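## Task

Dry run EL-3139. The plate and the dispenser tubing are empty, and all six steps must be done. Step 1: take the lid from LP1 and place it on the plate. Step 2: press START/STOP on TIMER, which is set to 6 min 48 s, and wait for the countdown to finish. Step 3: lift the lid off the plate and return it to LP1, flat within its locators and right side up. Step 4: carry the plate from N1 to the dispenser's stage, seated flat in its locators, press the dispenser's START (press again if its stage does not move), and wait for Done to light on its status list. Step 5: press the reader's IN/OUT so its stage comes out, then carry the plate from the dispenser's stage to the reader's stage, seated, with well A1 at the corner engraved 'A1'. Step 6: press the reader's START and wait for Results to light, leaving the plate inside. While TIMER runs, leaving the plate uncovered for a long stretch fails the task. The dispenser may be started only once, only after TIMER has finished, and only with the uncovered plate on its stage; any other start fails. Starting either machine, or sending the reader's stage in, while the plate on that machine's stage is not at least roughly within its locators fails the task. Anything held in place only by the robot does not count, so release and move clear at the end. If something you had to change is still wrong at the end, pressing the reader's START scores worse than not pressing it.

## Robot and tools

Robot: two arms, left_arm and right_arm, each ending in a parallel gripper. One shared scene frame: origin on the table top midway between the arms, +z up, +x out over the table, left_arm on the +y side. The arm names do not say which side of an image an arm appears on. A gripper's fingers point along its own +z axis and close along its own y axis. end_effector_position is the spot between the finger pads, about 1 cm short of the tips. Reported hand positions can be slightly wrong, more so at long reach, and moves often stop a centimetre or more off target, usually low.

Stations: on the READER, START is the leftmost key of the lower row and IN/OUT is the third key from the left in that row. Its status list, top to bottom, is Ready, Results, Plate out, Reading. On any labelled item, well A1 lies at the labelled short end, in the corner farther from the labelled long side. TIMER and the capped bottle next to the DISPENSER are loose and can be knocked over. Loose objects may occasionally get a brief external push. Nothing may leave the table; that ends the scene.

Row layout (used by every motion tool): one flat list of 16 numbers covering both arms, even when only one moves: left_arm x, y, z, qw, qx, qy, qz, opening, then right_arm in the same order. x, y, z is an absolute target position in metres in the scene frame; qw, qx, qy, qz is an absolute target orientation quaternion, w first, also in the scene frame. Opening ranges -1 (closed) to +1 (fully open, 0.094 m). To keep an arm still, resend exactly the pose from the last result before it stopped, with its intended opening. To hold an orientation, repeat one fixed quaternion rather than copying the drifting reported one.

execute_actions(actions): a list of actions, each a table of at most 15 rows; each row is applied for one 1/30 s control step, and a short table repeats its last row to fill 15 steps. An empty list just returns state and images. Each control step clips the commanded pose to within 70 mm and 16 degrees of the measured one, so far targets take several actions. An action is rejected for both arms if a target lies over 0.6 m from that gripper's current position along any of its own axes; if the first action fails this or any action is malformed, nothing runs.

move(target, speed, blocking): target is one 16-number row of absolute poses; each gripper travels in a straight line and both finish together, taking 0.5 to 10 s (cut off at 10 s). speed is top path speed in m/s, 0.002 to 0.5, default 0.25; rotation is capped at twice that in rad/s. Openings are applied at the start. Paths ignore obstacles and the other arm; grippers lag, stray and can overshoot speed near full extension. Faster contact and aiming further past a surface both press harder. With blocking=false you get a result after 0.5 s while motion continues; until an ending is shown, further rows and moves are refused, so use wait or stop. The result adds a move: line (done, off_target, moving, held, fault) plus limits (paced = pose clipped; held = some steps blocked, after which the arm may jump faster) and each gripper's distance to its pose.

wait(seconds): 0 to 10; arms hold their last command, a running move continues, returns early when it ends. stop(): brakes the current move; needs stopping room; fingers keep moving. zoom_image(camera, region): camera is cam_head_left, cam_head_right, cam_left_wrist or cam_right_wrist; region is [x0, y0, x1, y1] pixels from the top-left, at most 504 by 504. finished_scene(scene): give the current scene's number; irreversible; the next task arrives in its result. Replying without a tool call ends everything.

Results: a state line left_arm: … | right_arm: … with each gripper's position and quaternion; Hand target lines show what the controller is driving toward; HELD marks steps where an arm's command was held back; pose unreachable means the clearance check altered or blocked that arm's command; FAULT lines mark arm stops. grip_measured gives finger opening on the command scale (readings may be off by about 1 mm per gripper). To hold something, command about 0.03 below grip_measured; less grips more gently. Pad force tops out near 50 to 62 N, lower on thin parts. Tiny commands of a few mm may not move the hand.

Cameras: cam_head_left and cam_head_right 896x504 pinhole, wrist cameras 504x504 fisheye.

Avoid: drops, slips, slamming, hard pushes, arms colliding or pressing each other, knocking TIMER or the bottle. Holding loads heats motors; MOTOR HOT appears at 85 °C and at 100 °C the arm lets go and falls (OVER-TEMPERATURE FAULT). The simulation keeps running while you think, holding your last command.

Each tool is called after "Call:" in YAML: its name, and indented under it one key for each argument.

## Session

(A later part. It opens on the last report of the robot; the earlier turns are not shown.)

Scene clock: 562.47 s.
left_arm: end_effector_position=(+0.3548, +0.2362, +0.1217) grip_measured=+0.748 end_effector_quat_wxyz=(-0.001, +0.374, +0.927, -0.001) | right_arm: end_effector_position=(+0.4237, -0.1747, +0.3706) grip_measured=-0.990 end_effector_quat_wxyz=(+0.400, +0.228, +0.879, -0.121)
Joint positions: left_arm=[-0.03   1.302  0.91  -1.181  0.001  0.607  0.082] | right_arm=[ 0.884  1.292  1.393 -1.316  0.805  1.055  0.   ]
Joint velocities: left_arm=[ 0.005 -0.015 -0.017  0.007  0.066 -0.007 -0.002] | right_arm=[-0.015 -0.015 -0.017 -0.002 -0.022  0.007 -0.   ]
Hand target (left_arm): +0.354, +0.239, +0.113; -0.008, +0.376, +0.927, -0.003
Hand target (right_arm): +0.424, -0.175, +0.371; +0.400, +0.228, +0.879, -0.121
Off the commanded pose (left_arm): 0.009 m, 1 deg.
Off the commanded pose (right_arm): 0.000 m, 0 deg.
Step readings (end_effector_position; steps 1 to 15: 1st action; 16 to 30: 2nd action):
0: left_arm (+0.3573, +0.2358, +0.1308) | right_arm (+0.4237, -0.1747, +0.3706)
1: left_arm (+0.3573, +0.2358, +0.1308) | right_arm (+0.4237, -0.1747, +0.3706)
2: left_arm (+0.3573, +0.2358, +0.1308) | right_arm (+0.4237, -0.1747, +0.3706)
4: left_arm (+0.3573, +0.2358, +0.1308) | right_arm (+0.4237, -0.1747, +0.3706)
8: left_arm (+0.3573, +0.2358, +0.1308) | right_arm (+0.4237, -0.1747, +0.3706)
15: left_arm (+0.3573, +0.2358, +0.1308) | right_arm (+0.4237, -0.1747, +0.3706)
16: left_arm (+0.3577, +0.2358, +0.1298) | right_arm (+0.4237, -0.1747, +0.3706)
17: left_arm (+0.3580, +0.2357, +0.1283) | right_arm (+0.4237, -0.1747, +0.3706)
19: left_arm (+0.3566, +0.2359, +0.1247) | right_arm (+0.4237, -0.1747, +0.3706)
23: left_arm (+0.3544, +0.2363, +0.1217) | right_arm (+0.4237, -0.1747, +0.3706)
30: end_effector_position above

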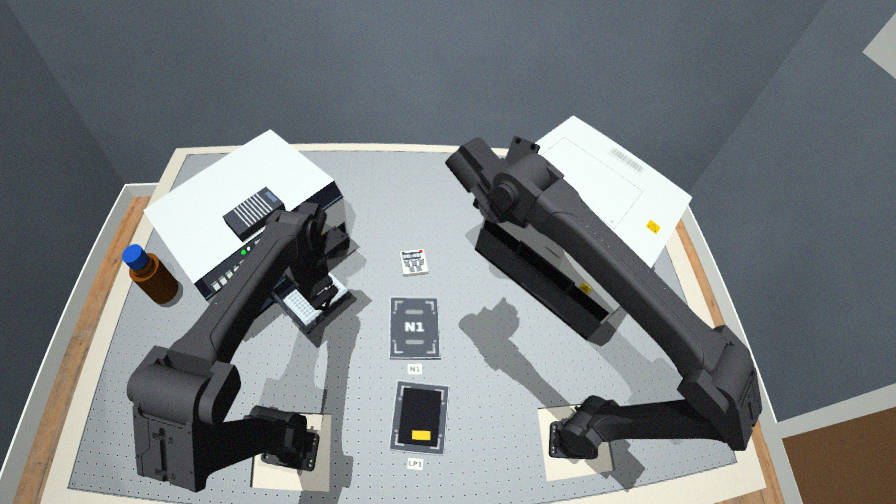

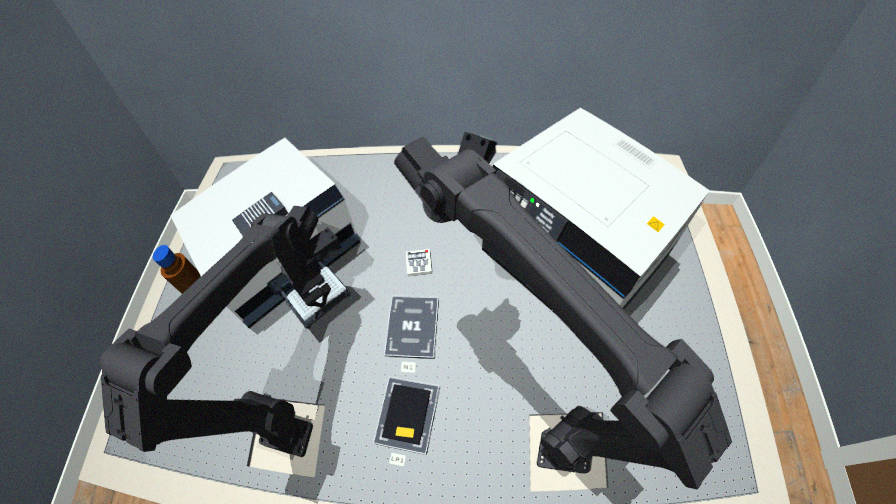

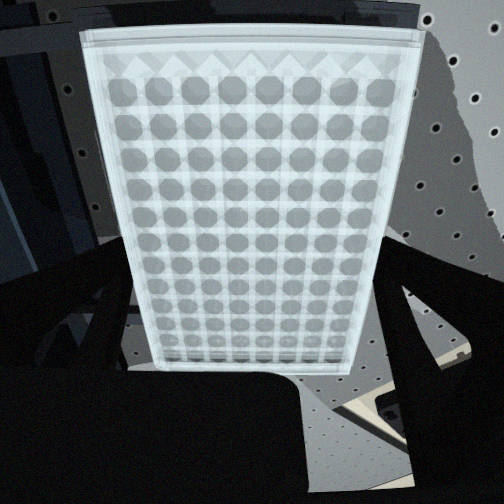

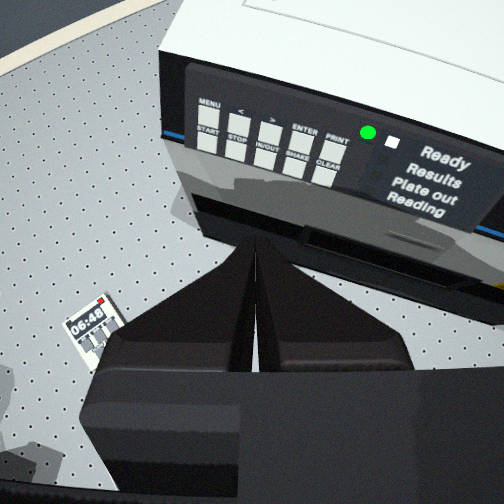

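Call:
execute_actions:
  actions:
    - [[0.3548,0.2412,0.1217,-0.001,0.365,0.931,-0.001,0.715,0.4237,-0.1747,0.3706,0.4,0.228,0.879,-0.121,-1]]
    - [[0.355,0.2405,0.107,-0.008,0.367,0.930,-0.003,0.715,0.4237,-0.1747,0.3706,0.4,0.228,0.879,-0.121,-1]]

Call:
zoom_image:
  camera: "cam_left_wrist"
  region: [290,0,470,100]

Call:
zoom_image:
  camera: "cam_left_wrist"
  region: [36,0,216,100]

Scene clock: 566.30 s.
left_arm: end_effector_position=(+0.3573, +0.2377, +0.1165) grip_measured=+0.748 end_effector_quat_wxyz=(-0.000, +0.372, +0.928, -0.000) | right_arm: end_effector_position=(+0.4237, -0.1747, +0.3706) grip_measured=-0.990 end_effector_quat_wxyz=(+0.400, +0.228, +0.879, -0.121)
Joint positions: left_arm=[-0.025  1.313  0.904 -1.163  0.001  0.607  0.082] | right_arm=[ 0.884  1.292  1.393 -1.316  0.805  1.055  0.   ]
Joint velocities: left_arm=[ 0.015 -0.015 -0.002  0.007  0.022 -0.051 -0.   ] | right_arm=[-0.005  0.015  0.002 -0.002 -0.007  0.051 -0.   ]
Hand target (left_arm): +0.355, +0.240, +0.107; -0.008, +0.367, +0.930, -0.003
Hand target (right_arm): +0.424, -0.175, +0.371; +0.400, +0.228, +0.879, -0.121
Off the commanded pose (left_arm): 0.010 m, 1 deg.
Off the commanded pose (right_arm): 0.000 m, 0 deg.
Step readings (end_effector_position; steps 1 to 15: 1st action; 16 to 30: 2nd action):
0: left_arm (+0.3548, +0.2362, +0.1217) | right_arm (+0.4237, -0.1747, +0.3706)
1: left_arm (+0.3549, +0.2363, +0.1217) | right_arm (+0.4237, -0.1747, +0.3706)
2: left_arm (+0.3549, +0.2366, +0.1217) | right_arm (+0.4237, -0.1747, +0.3706)
4: left_arm (+0.3550, +0.2372, +0.1217) | right_arm (+0.4237, -0.1747, +0.3706)
8: left_arm (+0.3551, +0.2380, +0.1217) | right_arm (+0.4237, -0.1747, +0.3706)
15: left_arm (+0.3551, +0.2380, +0.1217) | right_arm (+0.4237, -0.1747, +0.3706)
16: left_arm (+0.3557, +0.2379, +0.1213) | right_arm (+0.4237, -0.1747, +0.3706)
17: left_arm (+0.3565, +0.2378, +0.1206) | right_arm (+0.4237, -0.1747, +0.3706)
19: left_arm (+0.3574, +0.2377, +0.1191) | right_arm (+0.4237, -0.1747, +0.3706)
23: left_arm (+0.3573, +0.2377, +0.1169) | right_arm (+0.4237, -0.1747, +0.3706)
30: end_effector_position above

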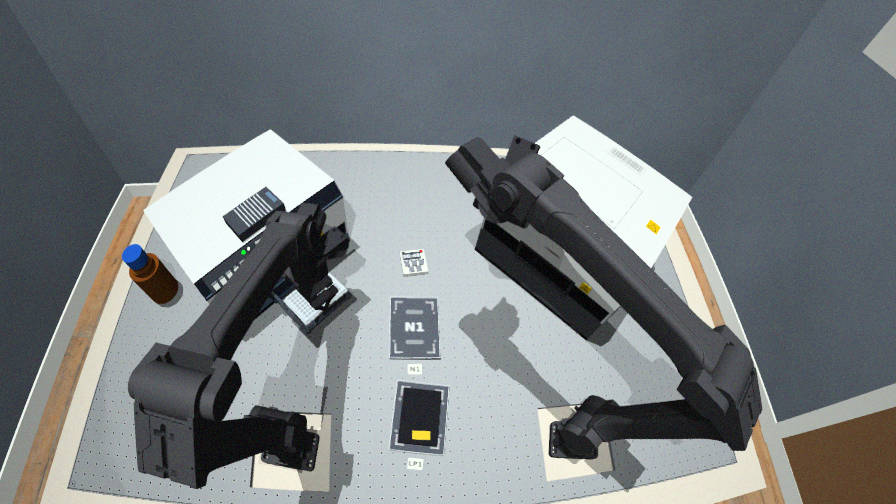

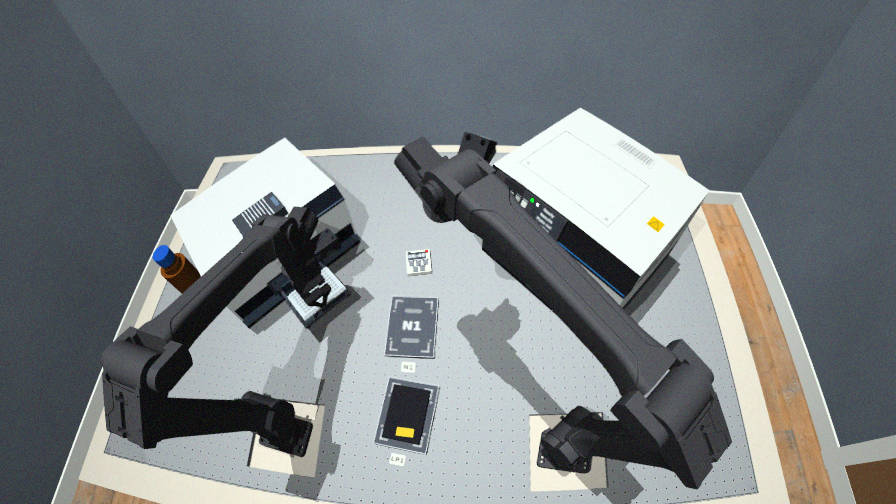

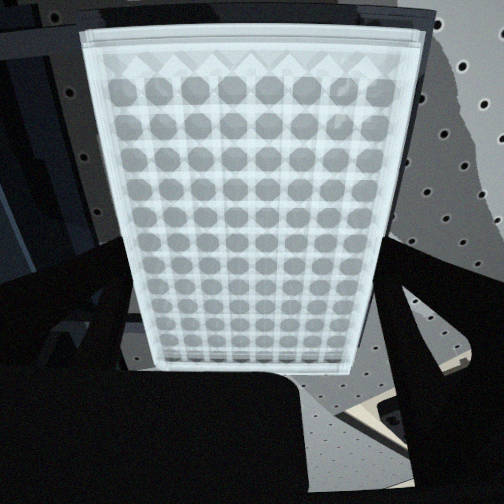

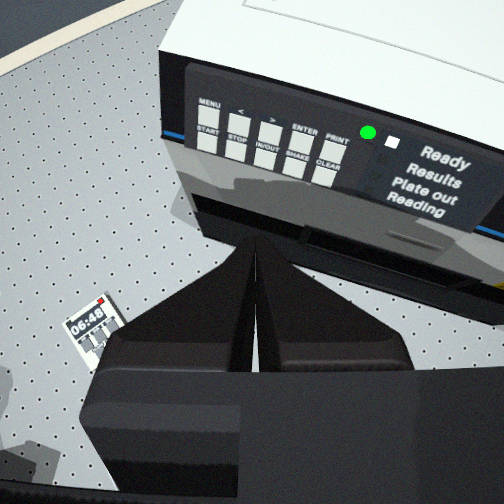

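Region (290, 0, 470, 100) of cam_left_wrist's 504x504 image, scaled by 2.800, with more detail than that image has.

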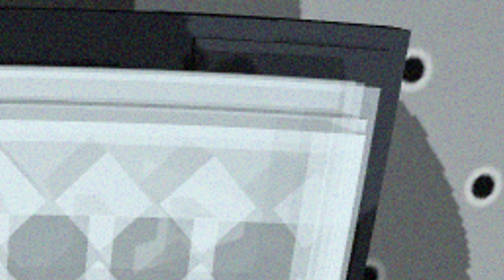

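Region (36, 0, 216, 100) of cam_left_wrist's 504x504 image, scaled by 2.800, with more detail than that image has.

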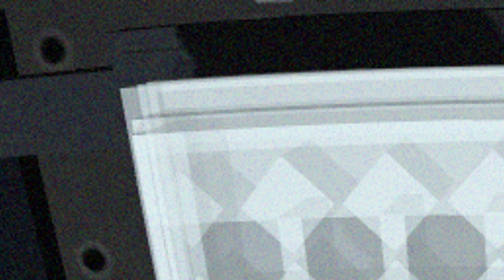

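Call:
execute_actions:
  actions:
    - [[0.352,0.2385,0.1045,-0.010,0.372,0.928,-0.004,0.715,0.4237,-0.1747,0.3706,0.4,0.228,0.879,-0.121,-1]]

Call:
zoom_image:
  camera: "cam_left_wrist"
  region: [290,0,470,100]

Call:
zoom_image:
  camera: "cam_left_wrist"
  region: [36,0,216,100]

Scene clock: 568.93 s.
left_arm: end_effector_position=(+0.3545, +0.2381, +0.1135) grip_measured=+0.748 end_effector_quat_wxyz=(-0.003, +0.372, +0.928, -0.001) | right_arm: end_effector_position=(+0.4237, -0.1747, +0.3706) grip_measured=-0.990 end_effector_quat_wxyz=(+0.400, +0.228, +0.879, -0.121)
Joint positions: left_arm=[-0.025  1.313  0.896 -1.16   0.001  0.607  0.082] | right_arm=[ 0.884  1.292  1.393 -1.316  0.805  1.055  0.   ]
Joint velocities: left_arm=[-0.015 -0.005 -0.012 -0.002 -0.066  0.022  0.   ] | right_arm=[-0.005 -0.005 -0.002  0.002 -0.037 -0.066  0.001]
Hand target (left_arm): +0.352, +0.239, +0.105; -0.010, +0.372, +0.928, -0.004
Hand target (right_arm): +0.424, -0.175, +0.371; +0.400, +0.228, +0.879, -0.121
Off the commanded pose (left_arm): 0.009 m, 1 deg.
Off the commanded pose (right_arm): 0.000 m, 0 deg.
Step readings (end_effector_position):
0: left_arm (+0.3573, +0.2377, +0.1165) | right_arm (+0.4237, -0.1747, +0.3706)
1: left_arm (+0.3572, +0.2377, +0.1162) | right_arm (+0.4237, -0.1747, +0.3706)
2: left_arm (+0.3568, +0.2377, +0.1157) | right_arm (+0.4237, -0.1747, +0.3706)
4: left_arm (+0.3557, +0.2379, +0.1145) | right_arm (+0.4237, -0.1747, +0.3706)
8: left_arm (+0.3545, +0.2381, +0.1135) | right_arm (+0.4237, -0.1747, +0.3706)
15: end_effector_position above

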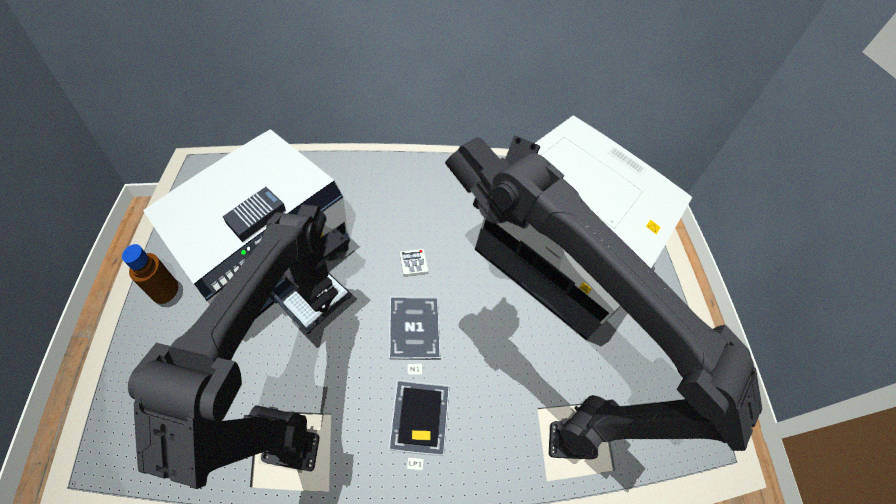

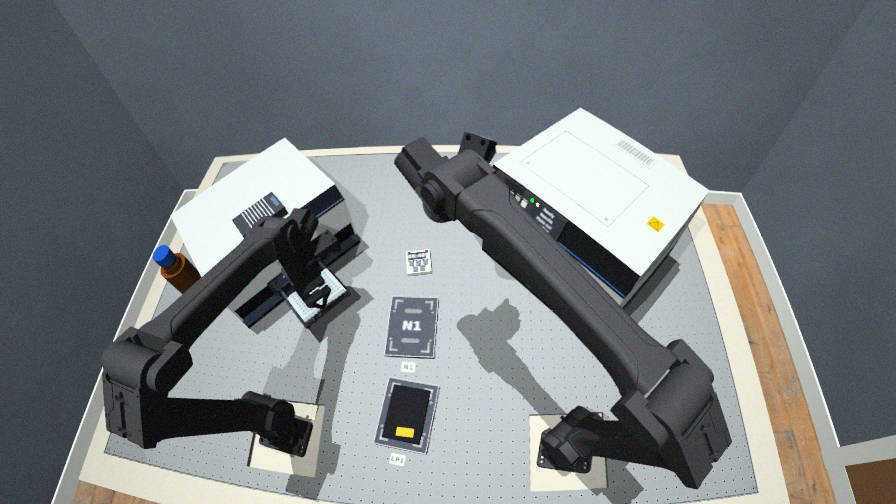

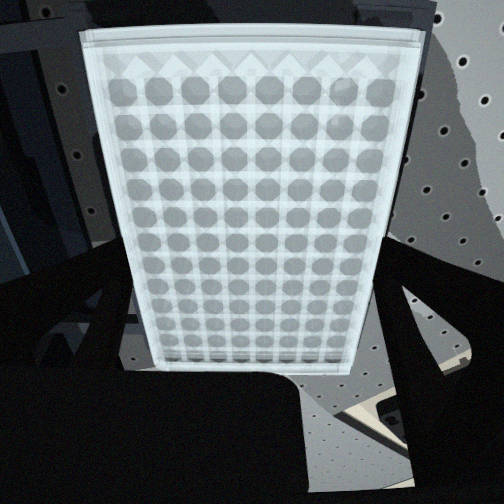

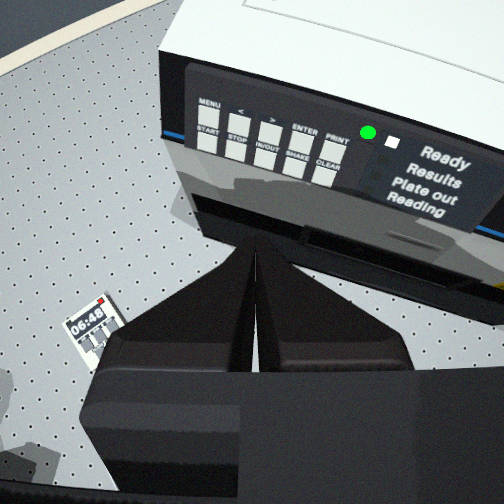

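Region (290, 0, 470, 100) of cam_left_wrist's 504x504 image, scaled by 2.800, with more detail than that image has.

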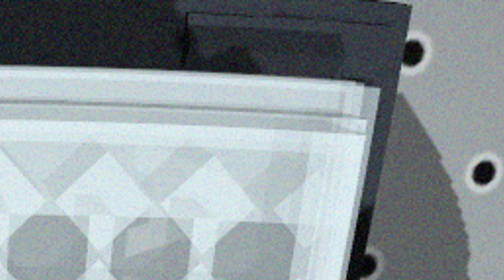

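Region (36, 0, 216, 100) of cam_left_wrist's 504x504 image, scaled by 2.800, with more detail than that image has.

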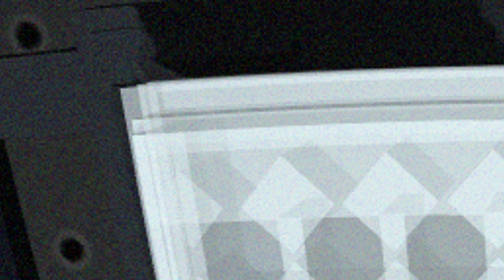

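Nearly aligned; lowering with about +1 mm in x.

Call:
execute_actions:
  actions:
    - [[0.3532,0.2385,0.100,-0.009,0.372,0.928,-0.004,0.715,0.4237,-0.1747,0.3706,0.4,0.228,0.879,-0.121,-1]]
    - [[0.3532,0.2385,0.095,-0.009,0.372,0.928,-0.004,0.715,0.4237,-0.1747,0.3706,0.4,0.228,0.879,-0.121,-1]]

Call:
zoom_image:
  camera: "cam_left_wrist"
  region: [290,0,470,100]

Call:
zoom_image:
  camera: "cam_left_wrist"
  region: [36,0,216,100]

Call:
zoom_image:
  camera: "cam_head_left"
  region: [265,260,365,345]

Scene clock: 572.53 s.
left_arm: end_effector_position=(+0.3560, +0.2379, +0.1084) grip_measured=+0.748 end_effector_quat_wxyz=(+0.001, +0.372, +0.928, -0.000) | right_arm: end_effector_position=(+0.4237, -0.1747, +0.3706) grip_measured=-0.990 end_effector_quat_wxyz=(+0.400, +0.228, +0.879, -0.121)
Joint positions: left_arm=[-0.025  1.317  0.885 -1.136  0.001  0.607  0.082] | right_arm=[ 0.884  1.292  1.393 -1.316  0.805  1.055  0.   ]
Joint velocities: left_arm=[-0.024 -0.005 -0.007 -0.007 -0.037 -0.051  0.001] | right_arm=[-0.005  0.015  0.002  0.002  0.051  0.051 -0.   ]
Hand target (left_arm): +0.353, +0.239, +0.095; -0.009, +0.372, +0.928, -0.004
Hand target (right_arm): +0.424, -0.175, +0.371; +0.400, +0.228, +0.879, -0.121
Off the commanded pose (left_arm): 0.014 m, 1 deg.
Off the commanded pose (right_arm): 0.000 m, 0 deg.
Step readings (end_effector_position; steps 1 to 15: 1st action; 16 to 30: 2nd action):
0: left_arm (+0.3545, +0.2381, +0.1135) | right_arm (+0.4237, -0.1747, +0.3706)
1: left_arm (+0.3549, +0.2380, +0.1132) | right_arm (+0.4237, -0.1747, +0.3706)
2: left_arm (+0.3557, +0.2379, +0.1128) | right_arm (+0.4237, -0.1747, +0.3706)
4: left_arm (+0.3562, +0.2378, +0.1116) | right_arm (+0.4237, -0.1747, +0.3706)
8: left_arm (+0.3562, +0.2378, +0.1108) | right_arm (+0.4237, -0.1747, +0.3706)
15: left_arm (+0.3562, +0.2378, +0.1108) | right_arm (+0.4237, -0.1747, +0.3706)
16: left_arm (+0.3563, +0.2378, +0.1104) | right_arm (+0.4237, -0.1747, +0.3706)
17: left_arm (+0.3563, +0.2378, +0.1096) | right_arm (+0.4237, -0.1747, +0.3706)
19: left_arm (+0.3560, +0.2379, +0.1084) | right_arm (+0.4237, -0.1747, +0.3706)
23: left_arm (+0.3560, +0.2379, +0.1084) | right_arm (+0.4237, -0.1747, +0.3706)
30: end_effector_position above

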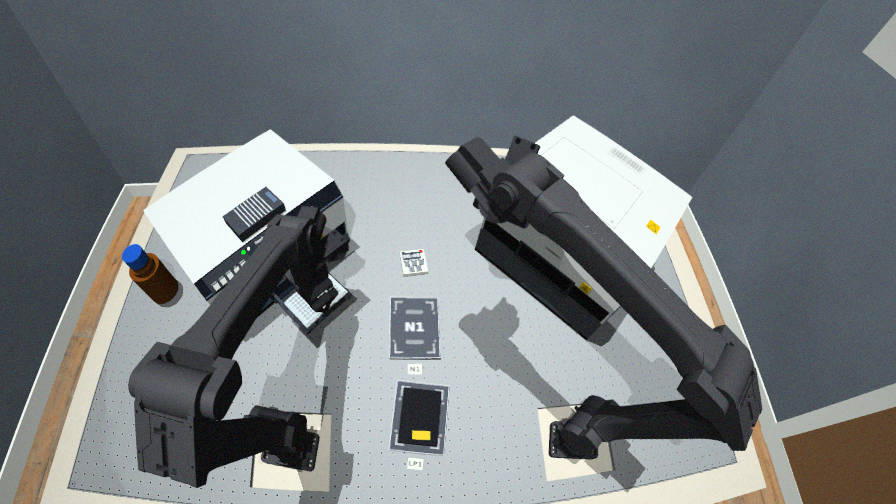

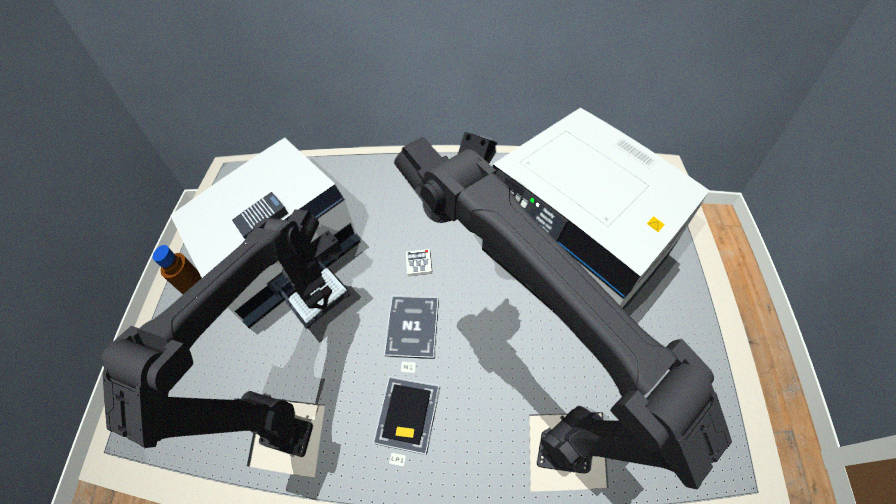

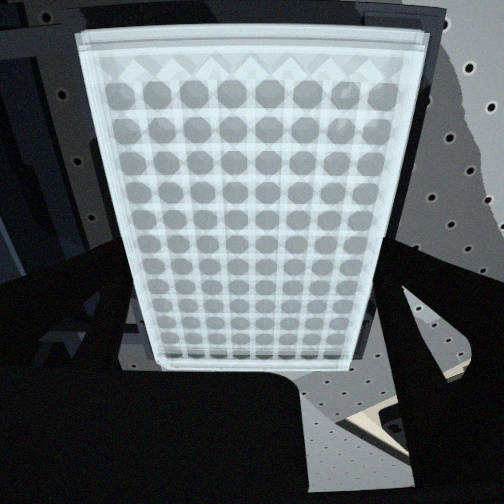

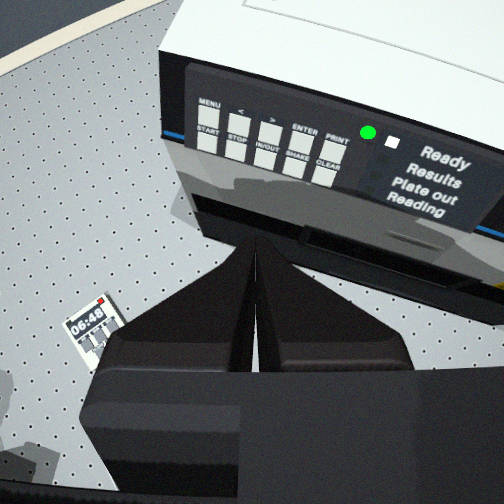

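Region (290, 0, 470, 100) of cam_left_wrist's 504x504 image, scaled by 2.800, with more detail than that image has.

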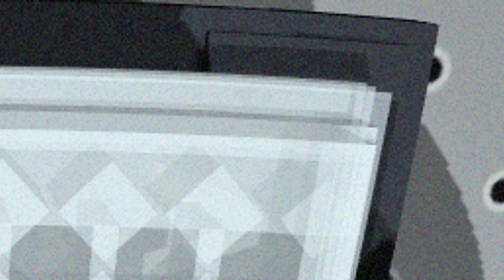

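Region (36, 0, 216, 100) of cam_left_wrist's 504x504 image, scaled by 2.800, with more detail than that image has.

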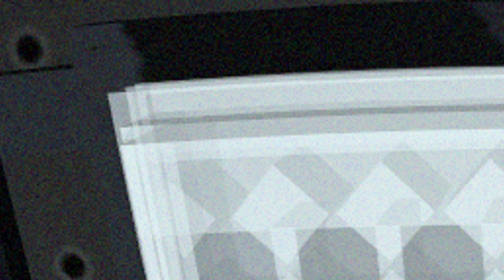

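Region (265, 260, 365, 345) of cam_head_left's 896x504 image, scaled by 5.040, with more detail than that image has; it fills the top 428 rows of this view, and the rest is white.

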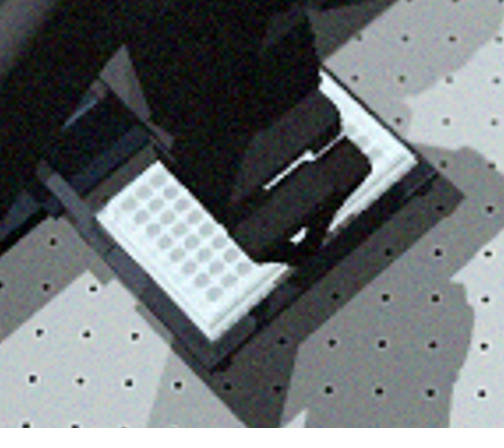

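Call:
execute_actions:
  actions:
    - [[0.350,0.2388,0.099,-0.012,0.372,0.928,-0.005,0.715,0.4237,-0.1747,0.3706,0.4,0.228,0.879,-0.121,-1]]

Call:
zoom_image:
  camera: "cam_left_wrist"
  region: [290,0,470,100]

Scene clock: 575.00 s.
left_arm: end_effector_position=(+0.3560, +0.2379, +0.1084) grip_measured=+0.748 end_effector_quat_wxyz=(+0.001, +0.372, +0.928, -0.000) | right_arm: end_effector_position=(+0.4237, -0.1747, +0.3706) grip_measured=-0.990 end_effector_quat_wxyz=(+0.400, +0.228, +0.879, -0.121)
Joint positions: left_arm=[-0.025  1.317  0.885 -1.136  0.001  0.607  0.082] | right_arm=[ 0.884  1.292  1.393 -1.316  0.805  1.055  0.   ]
Joint velocities: left_arm=[-0.005 -0.005 -0.002 -0.017  0.051  0.022  0.   ] | right_arm=[-0.005  0.015 -0.002  0.002 -0.051 -0.007  0.   ]
Hand target (left_arm): +0.350, +0.239, +0.099; -0.012, +0.372, +0.928, -0.005
Hand target (right_arm): +0.424, -0.175, +0.371; +0.400, +0.228, +0.879, -0.121
Off the commanded pose (left_arm): 0.011 m, 2 deg.
Off the commanded pose (right_arm): 0.000 m, 0 deg.
Step readings (end_effector_position):
0: left_arm (+0.3560, +0.2379, +0.1084) | right_arm (+0.4237, -0.1747, +0.3706)
1: left_arm (+0.3560, +0.2379, +0.1084) | right_arm (+0.4237, -0.1747, +0.3706)
2: left_arm (+0.3560, +0.2379, +0.1084) | right_arm (+0.4237, -0.1747, +0.3706)
4: left_arm (+0.3560, +0.2379, +0.1084) | right_arm (+0.4237, -0.1747, +0.3706)
8: left_arm (+0.3560, +0.2379, +0.1084) | right_arm (+0.4237, -0.1747, +0.3706)
15: end_effector_position above

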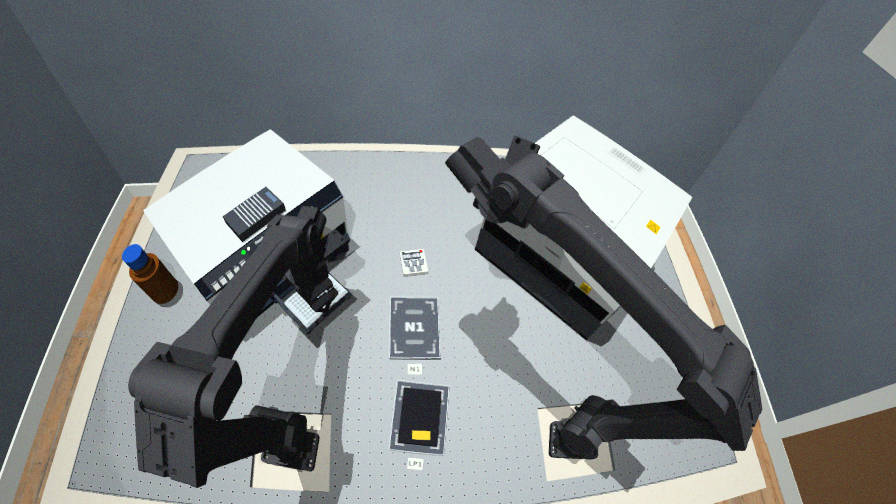

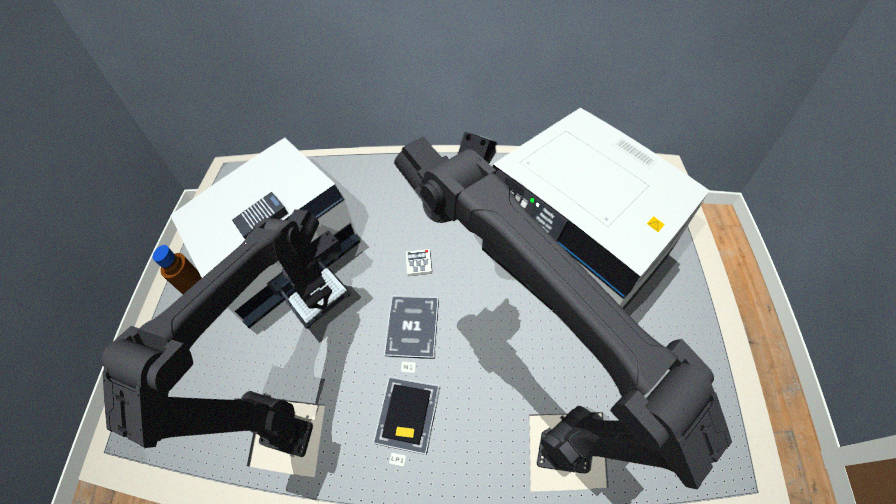

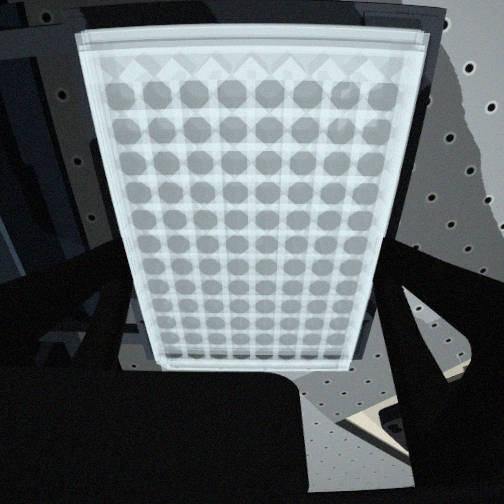

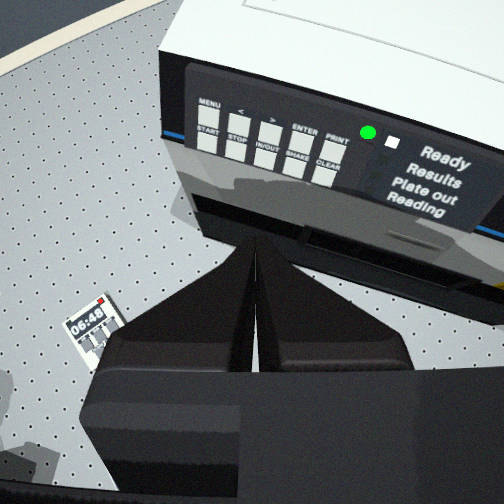

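Region (290, 0, 470, 100) of cam_left_wrist's 504x504 image, scaled by 2.800, with more detail than that image has.

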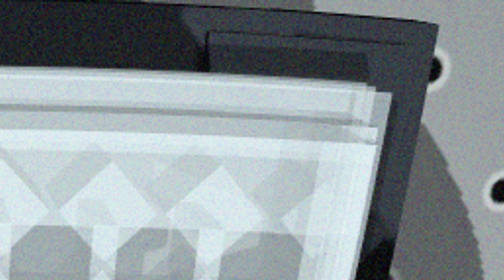

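Call:
execute_actions:
  actions:
    - [[0.346,0.2395,0.104,-0.019,0.372,0.928,-0.005,0.715,0.4237,-0.1747,0.3706,0.4,0.228,0.879,-0.121,-1]]

Call:
zoom_image:
  camera: "cam_left_wrist"
  region: [290,0,470,100]

Scene clock: 577.77 s.
left_arm: end_effector_position=(+0.3527, +0.2384, +0.1084) grip_measured=+0.748 end_effector_quat_wxyz=(-0.005, +0.372, +0.928, -0.002) | right_arm: end_effector_position=(+0.4237, -0.1747, +0.3706) grip_measured=-0.990 end_effector_quat_wxyz=(+0.400, +0.228, +0.879, -0.121)
Joint positions: left_arm=[-0.025  1.317  0.885 -1.15   0.001  0.607  0.082] | right_arm=[ 0.884  1.292  1.393 -1.316  0.805  1.055  0.   ]
Joint velocities: left_arm=[-0.005  0.015  0.007 -0.002  0.037  0.022 -0.   ] | right_arm=[-0.015 -0.005 -0.007  0.007 -0.037  0.022  0.   ]
Hand target (left_arm): +0.346, +0.240, +0.104; -0.019, +0.372, +0.928, -0.005
Hand target (right_arm): +0.424, -0.175, +0.371; +0.400, +0.228, +0.879, -0.121
Off the commanded pose (left_arm): 0.008 m, 2 deg.
Off the commanded pose (right_arm): 0.000 m, 0 deg.
Step readings (end_effector_position):
0: left_arm (+0.3560, +0.2379, +0.1084) | right_arm (+0.4237, -0.1747, +0.3706)
1: left_arm (+0.3551, +0.2380, +0.1084) | right_arm (+0.4237, -0.1747, +0.3706)
2: left_arm (+0.3539, +0.2382, +0.1084) | right_arm (+0.4237, -0.1747, +0.3706)
4: left_arm (+0.3527, +0.2384, +0.1084) | right_arm (+0.4237, -0.1747, +0.3706)
8: left_arm (+0.3527, +0.2384, +0.1084) | right_arm (+0.4237, -0.1747, +0.3706)
15: end_effector_position above

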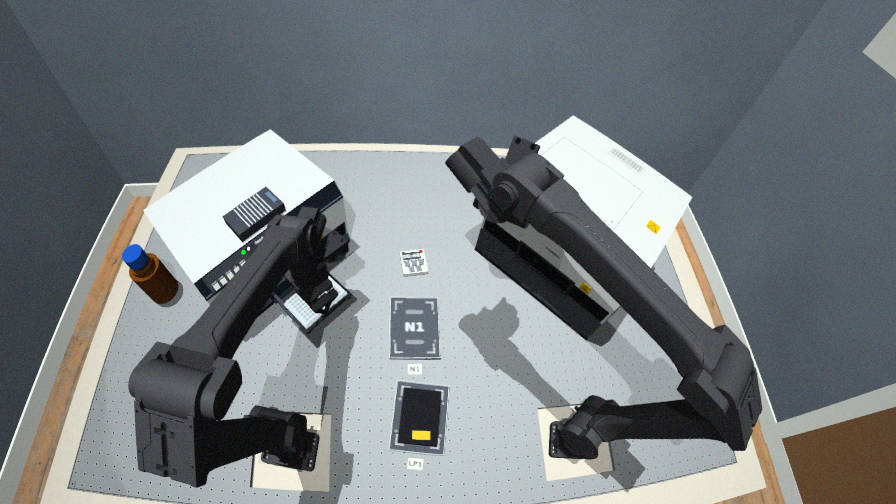

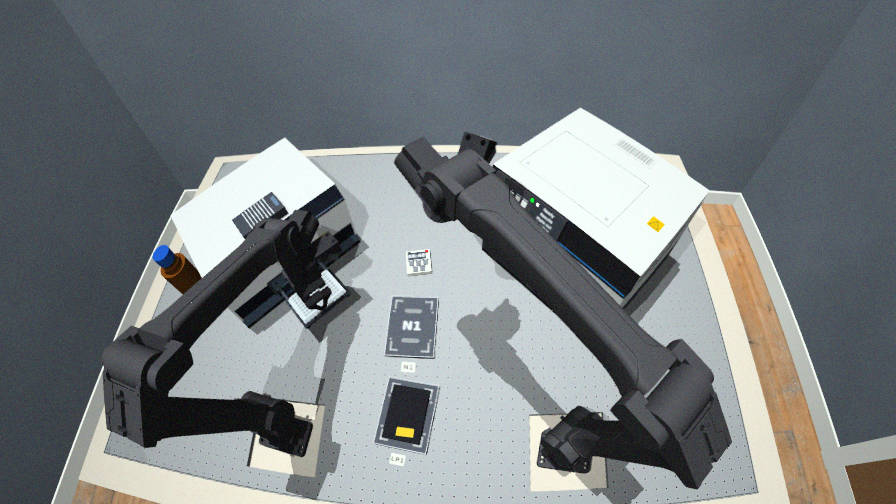

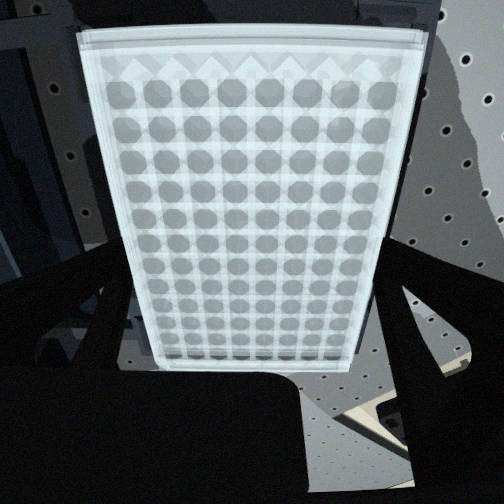

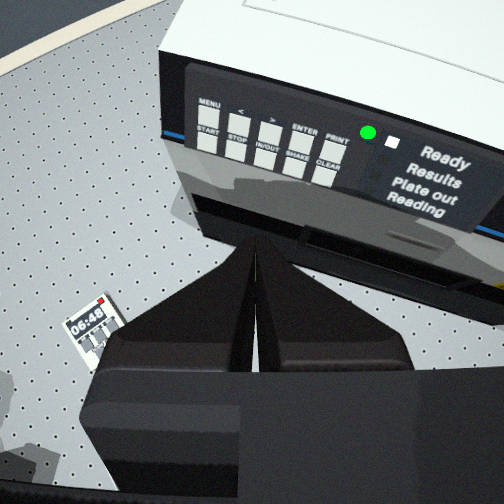

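Region (290, 0, 470, 100) of cam_left_wrist's 504x504 image, scaled by 2.800, with more detail than that image has.

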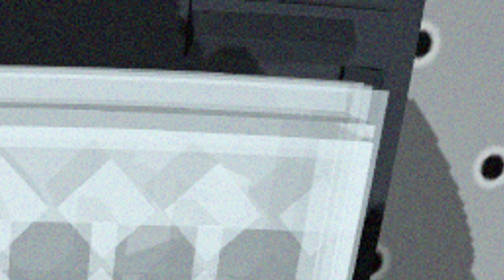

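Call:
execute_actions:
  actions:
    - [[0.3575,0.2415,0.1084,0.004,0.370,0.929,0.001,0.715,0.4237,-0.1747,0.3706,0.4,0.228,0.879,-0.121,-1]]

Call:
zoom_image:
  camera: "cam_left_wrist"
  region: [290,0,470,100]

Call:
zoom_image:
  camera: "cam_left_wrist"
  region: [36,0,216,100]

Scene clock: 580.23 s.
left_arm: end_effector_position=(+0.3543, +0.2384, +0.1084) grip_measured=+0.748 end_effector_quat_wxyz=(-0.002, +0.371, +0.928, -0.001) | right_arm: end_effector_position=(+0.4237, -0.1747, +0.3706) grip_measured=-0.990 end_effector_quat_wxyz=(+0.400, +0.228, +0.879, -0.121)
Joint positions: left_arm=[-0.024  1.317  0.885 -1.144  0.001  0.607  0.082] | right_arm=[ 0.884  1.292  1.393 -1.316  0.805  1.055  0.   ]
Joint velocities: left_arm=[-0.015 -0.015  0.002 -0.017  0.007 -0.037 -0.001] | right_arm=[ 0.005  0.005  0.017 -0.007 -0.081  0.095  0.001]
Hand target (left_arm): +0.357, +0.241, +0.108; +0.004, +0.370, +0.929, +0.001
Hand target (right_arm): +0.424, -0.175, +0.371; +0.400, +0.228, +0.879, -0.121
Off the commanded pose (left_arm): 0.004 m, 1 deg.
Off the commanded pose (right_arm): 0.000 m, 0 deg.
Step readings (end_effector_position):
0: left_arm (+0.3527, +0.2384, +0.1084) | right_arm (+0.4237, -0.1747, +0.3706)
1: left_arm (+0.3532, +0.2384, +0.1084) | right_arm (+0.4237, -0.1747, +0.3706)
2: left_arm (+0.3537, +0.2385, +0.1084) | right_arm (+0.4237, -0.1747, +0.3706)
4: left_arm (+0.3543, +0.2384, +0.1084) | right_arm (+0.4237, -0.1747, +0.3706)
8: left_arm (+0.3543, +0.2384, +0.1084) | right_arm (+0.4237, -0.1747, +0.3706)
15: end_effector_position above

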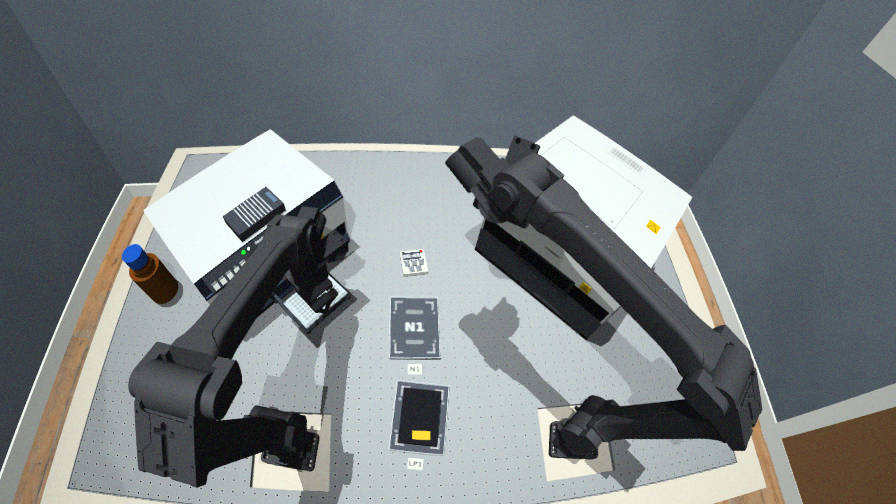

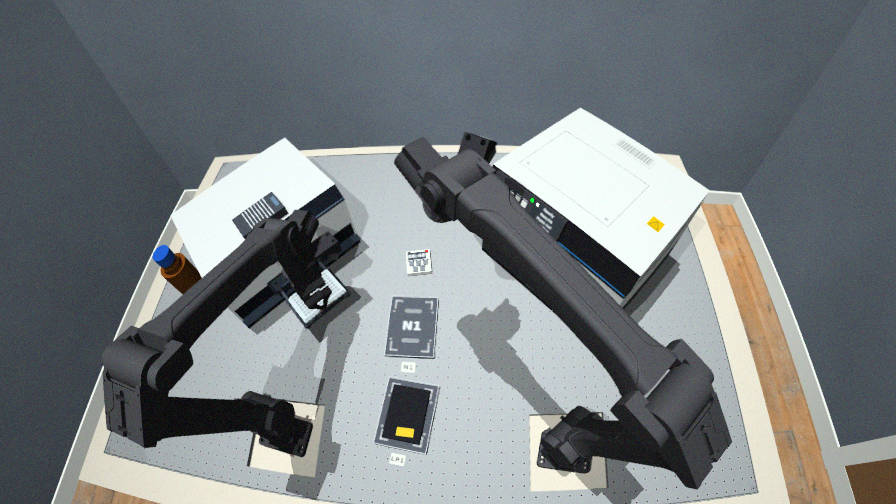

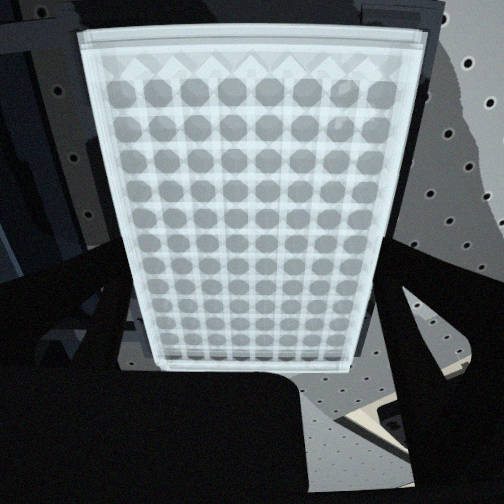

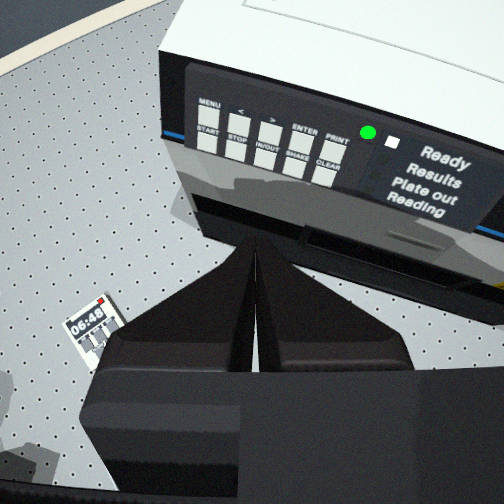

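Region (290, 0, 470, 100) of cam_left_wrist's 504x504 image, scaled by 2.800, with more detail than that image has.

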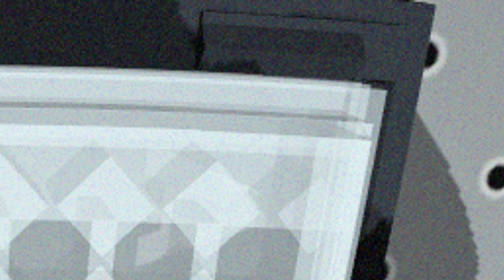

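Region (36, 0, 216, 100) of cam_left_wrist's 504x504 image, scaled by 2.800, with more detail than that image has.

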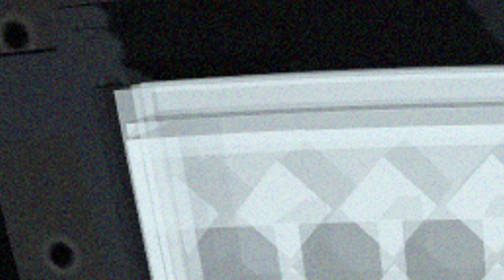

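Call:
execute_actions:
  actions:
    - [[0.3545,0.2425,0.0945,-0.021,0.367,0.930,-0.006,0.715,0.4237,-0.1747,0.3706,0.4,0.228,0.879,-0.121,-1]]

Call:
zoom_image:
  camera: "cam_left_wrist"
  region: [290,0,470,100]

Call:
zoom_image:
  camera: "cam_left_wrist"
  region: [36,0,216,100]

Scene clock: 583.20 s.
left_arm: end_effector_position=(+0.3542, +0.2387, +0.1068) grip_measured=+0.748 end_effector_quat_wxyz=(-0.005, +0.371, +0.929, -0.001) | right_arm: end_effector_position=(+0.4237, -0.1747, +0.3706) grip_measured=-0.990 end_effector_quat_wxyz=(+0.400, +0.228, +0.879, -0.121)
Joint positions: left_arm=[-0.023  1.322  0.885 -1.144  0.     0.607  0.082] | right_arm=[ 0.884  1.292  1.393 -1.316  0.805  1.055  0.   ]
Joint velocities: left_arm=[-0.015 -0.015 -0.002  0.022 -0.022  0.007  0.001] | right_arm=[-0.005 -0.015  0.007  0.007 -0.007 -0.051 -0.001]
Hand target (left_arm): +0.354, +0.243, +0.095; -0.021, +0.367, +0.930, -0.006
Hand target (right_arm): +0.424, -0.175, +0.371; +0.400, +0.228, +0.879, -0.121
Off the commanded pose (left_arm): 0.013 m, 2 deg.
Off the commanded pose (right_arm): 0.000 m, 0 deg.
Step readings (end_effector_position):
0: left_arm (+0.3543, +0.2384, +0.1084) | right_arm (+0.4237, -0.1747, +0.3706)
1: left_arm (+0.3543, +0.2385, +0.1079) | right_arm (+0.4237, -0.1747, +0.3706)
2: left_arm (+0.3542, +0.2387, +0.1071) | right_arm (+0.4237, -0.1747, +0.3706)
4: left_arm (+0.3542, +0.2387, +0.1068) | right_arm (+0.4237, -0.1747, +0.3706)
8: left_arm (+0.3542, +0.2387, +0.1068) | right_arm (+0.4237, -0.1747, +0.3706)
15: end_effector_position above

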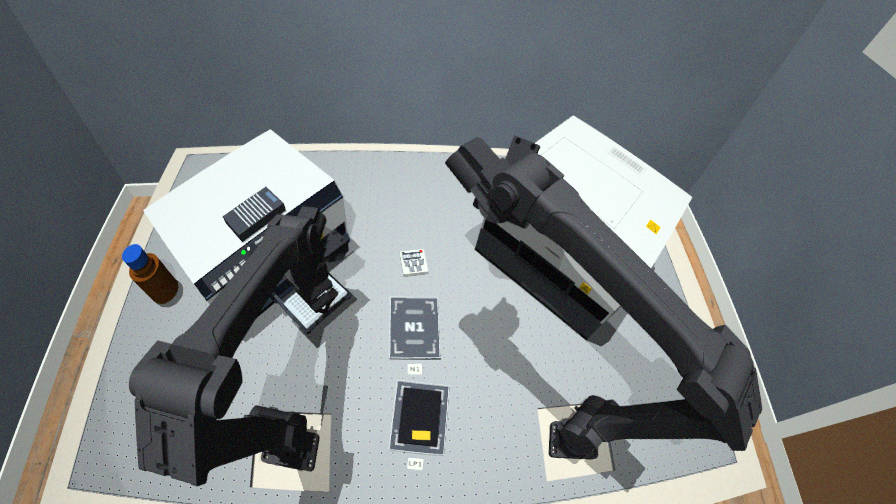

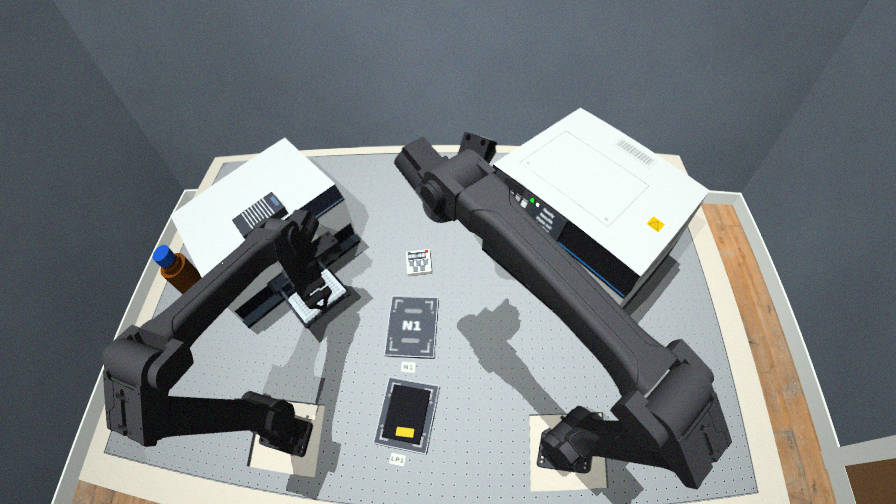

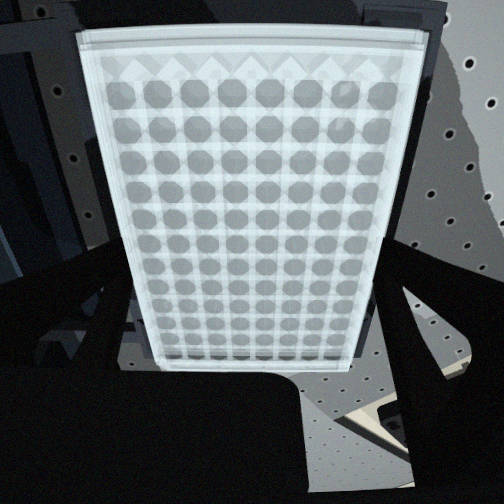

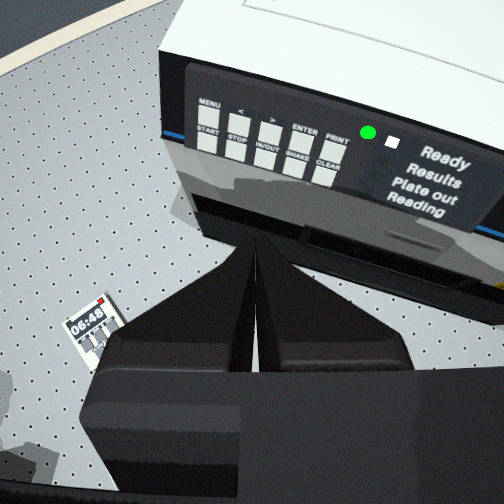

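Region (290, 0, 470, 100) of cam_left_wrist's 504x504 image, scaled by 2.800, with more detail than that image has.

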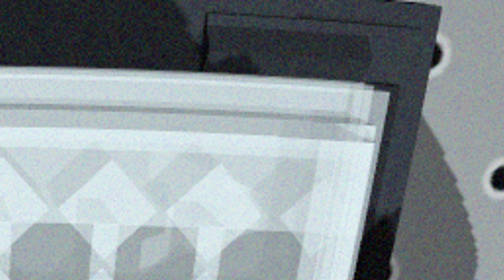

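Region (36, 0, 216, 100) of cam_left_wrist's 504x504 image, scaled by 2.800, with more detail than that image has.

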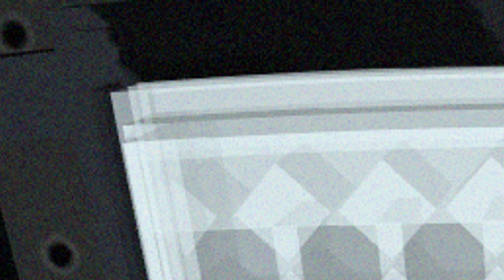

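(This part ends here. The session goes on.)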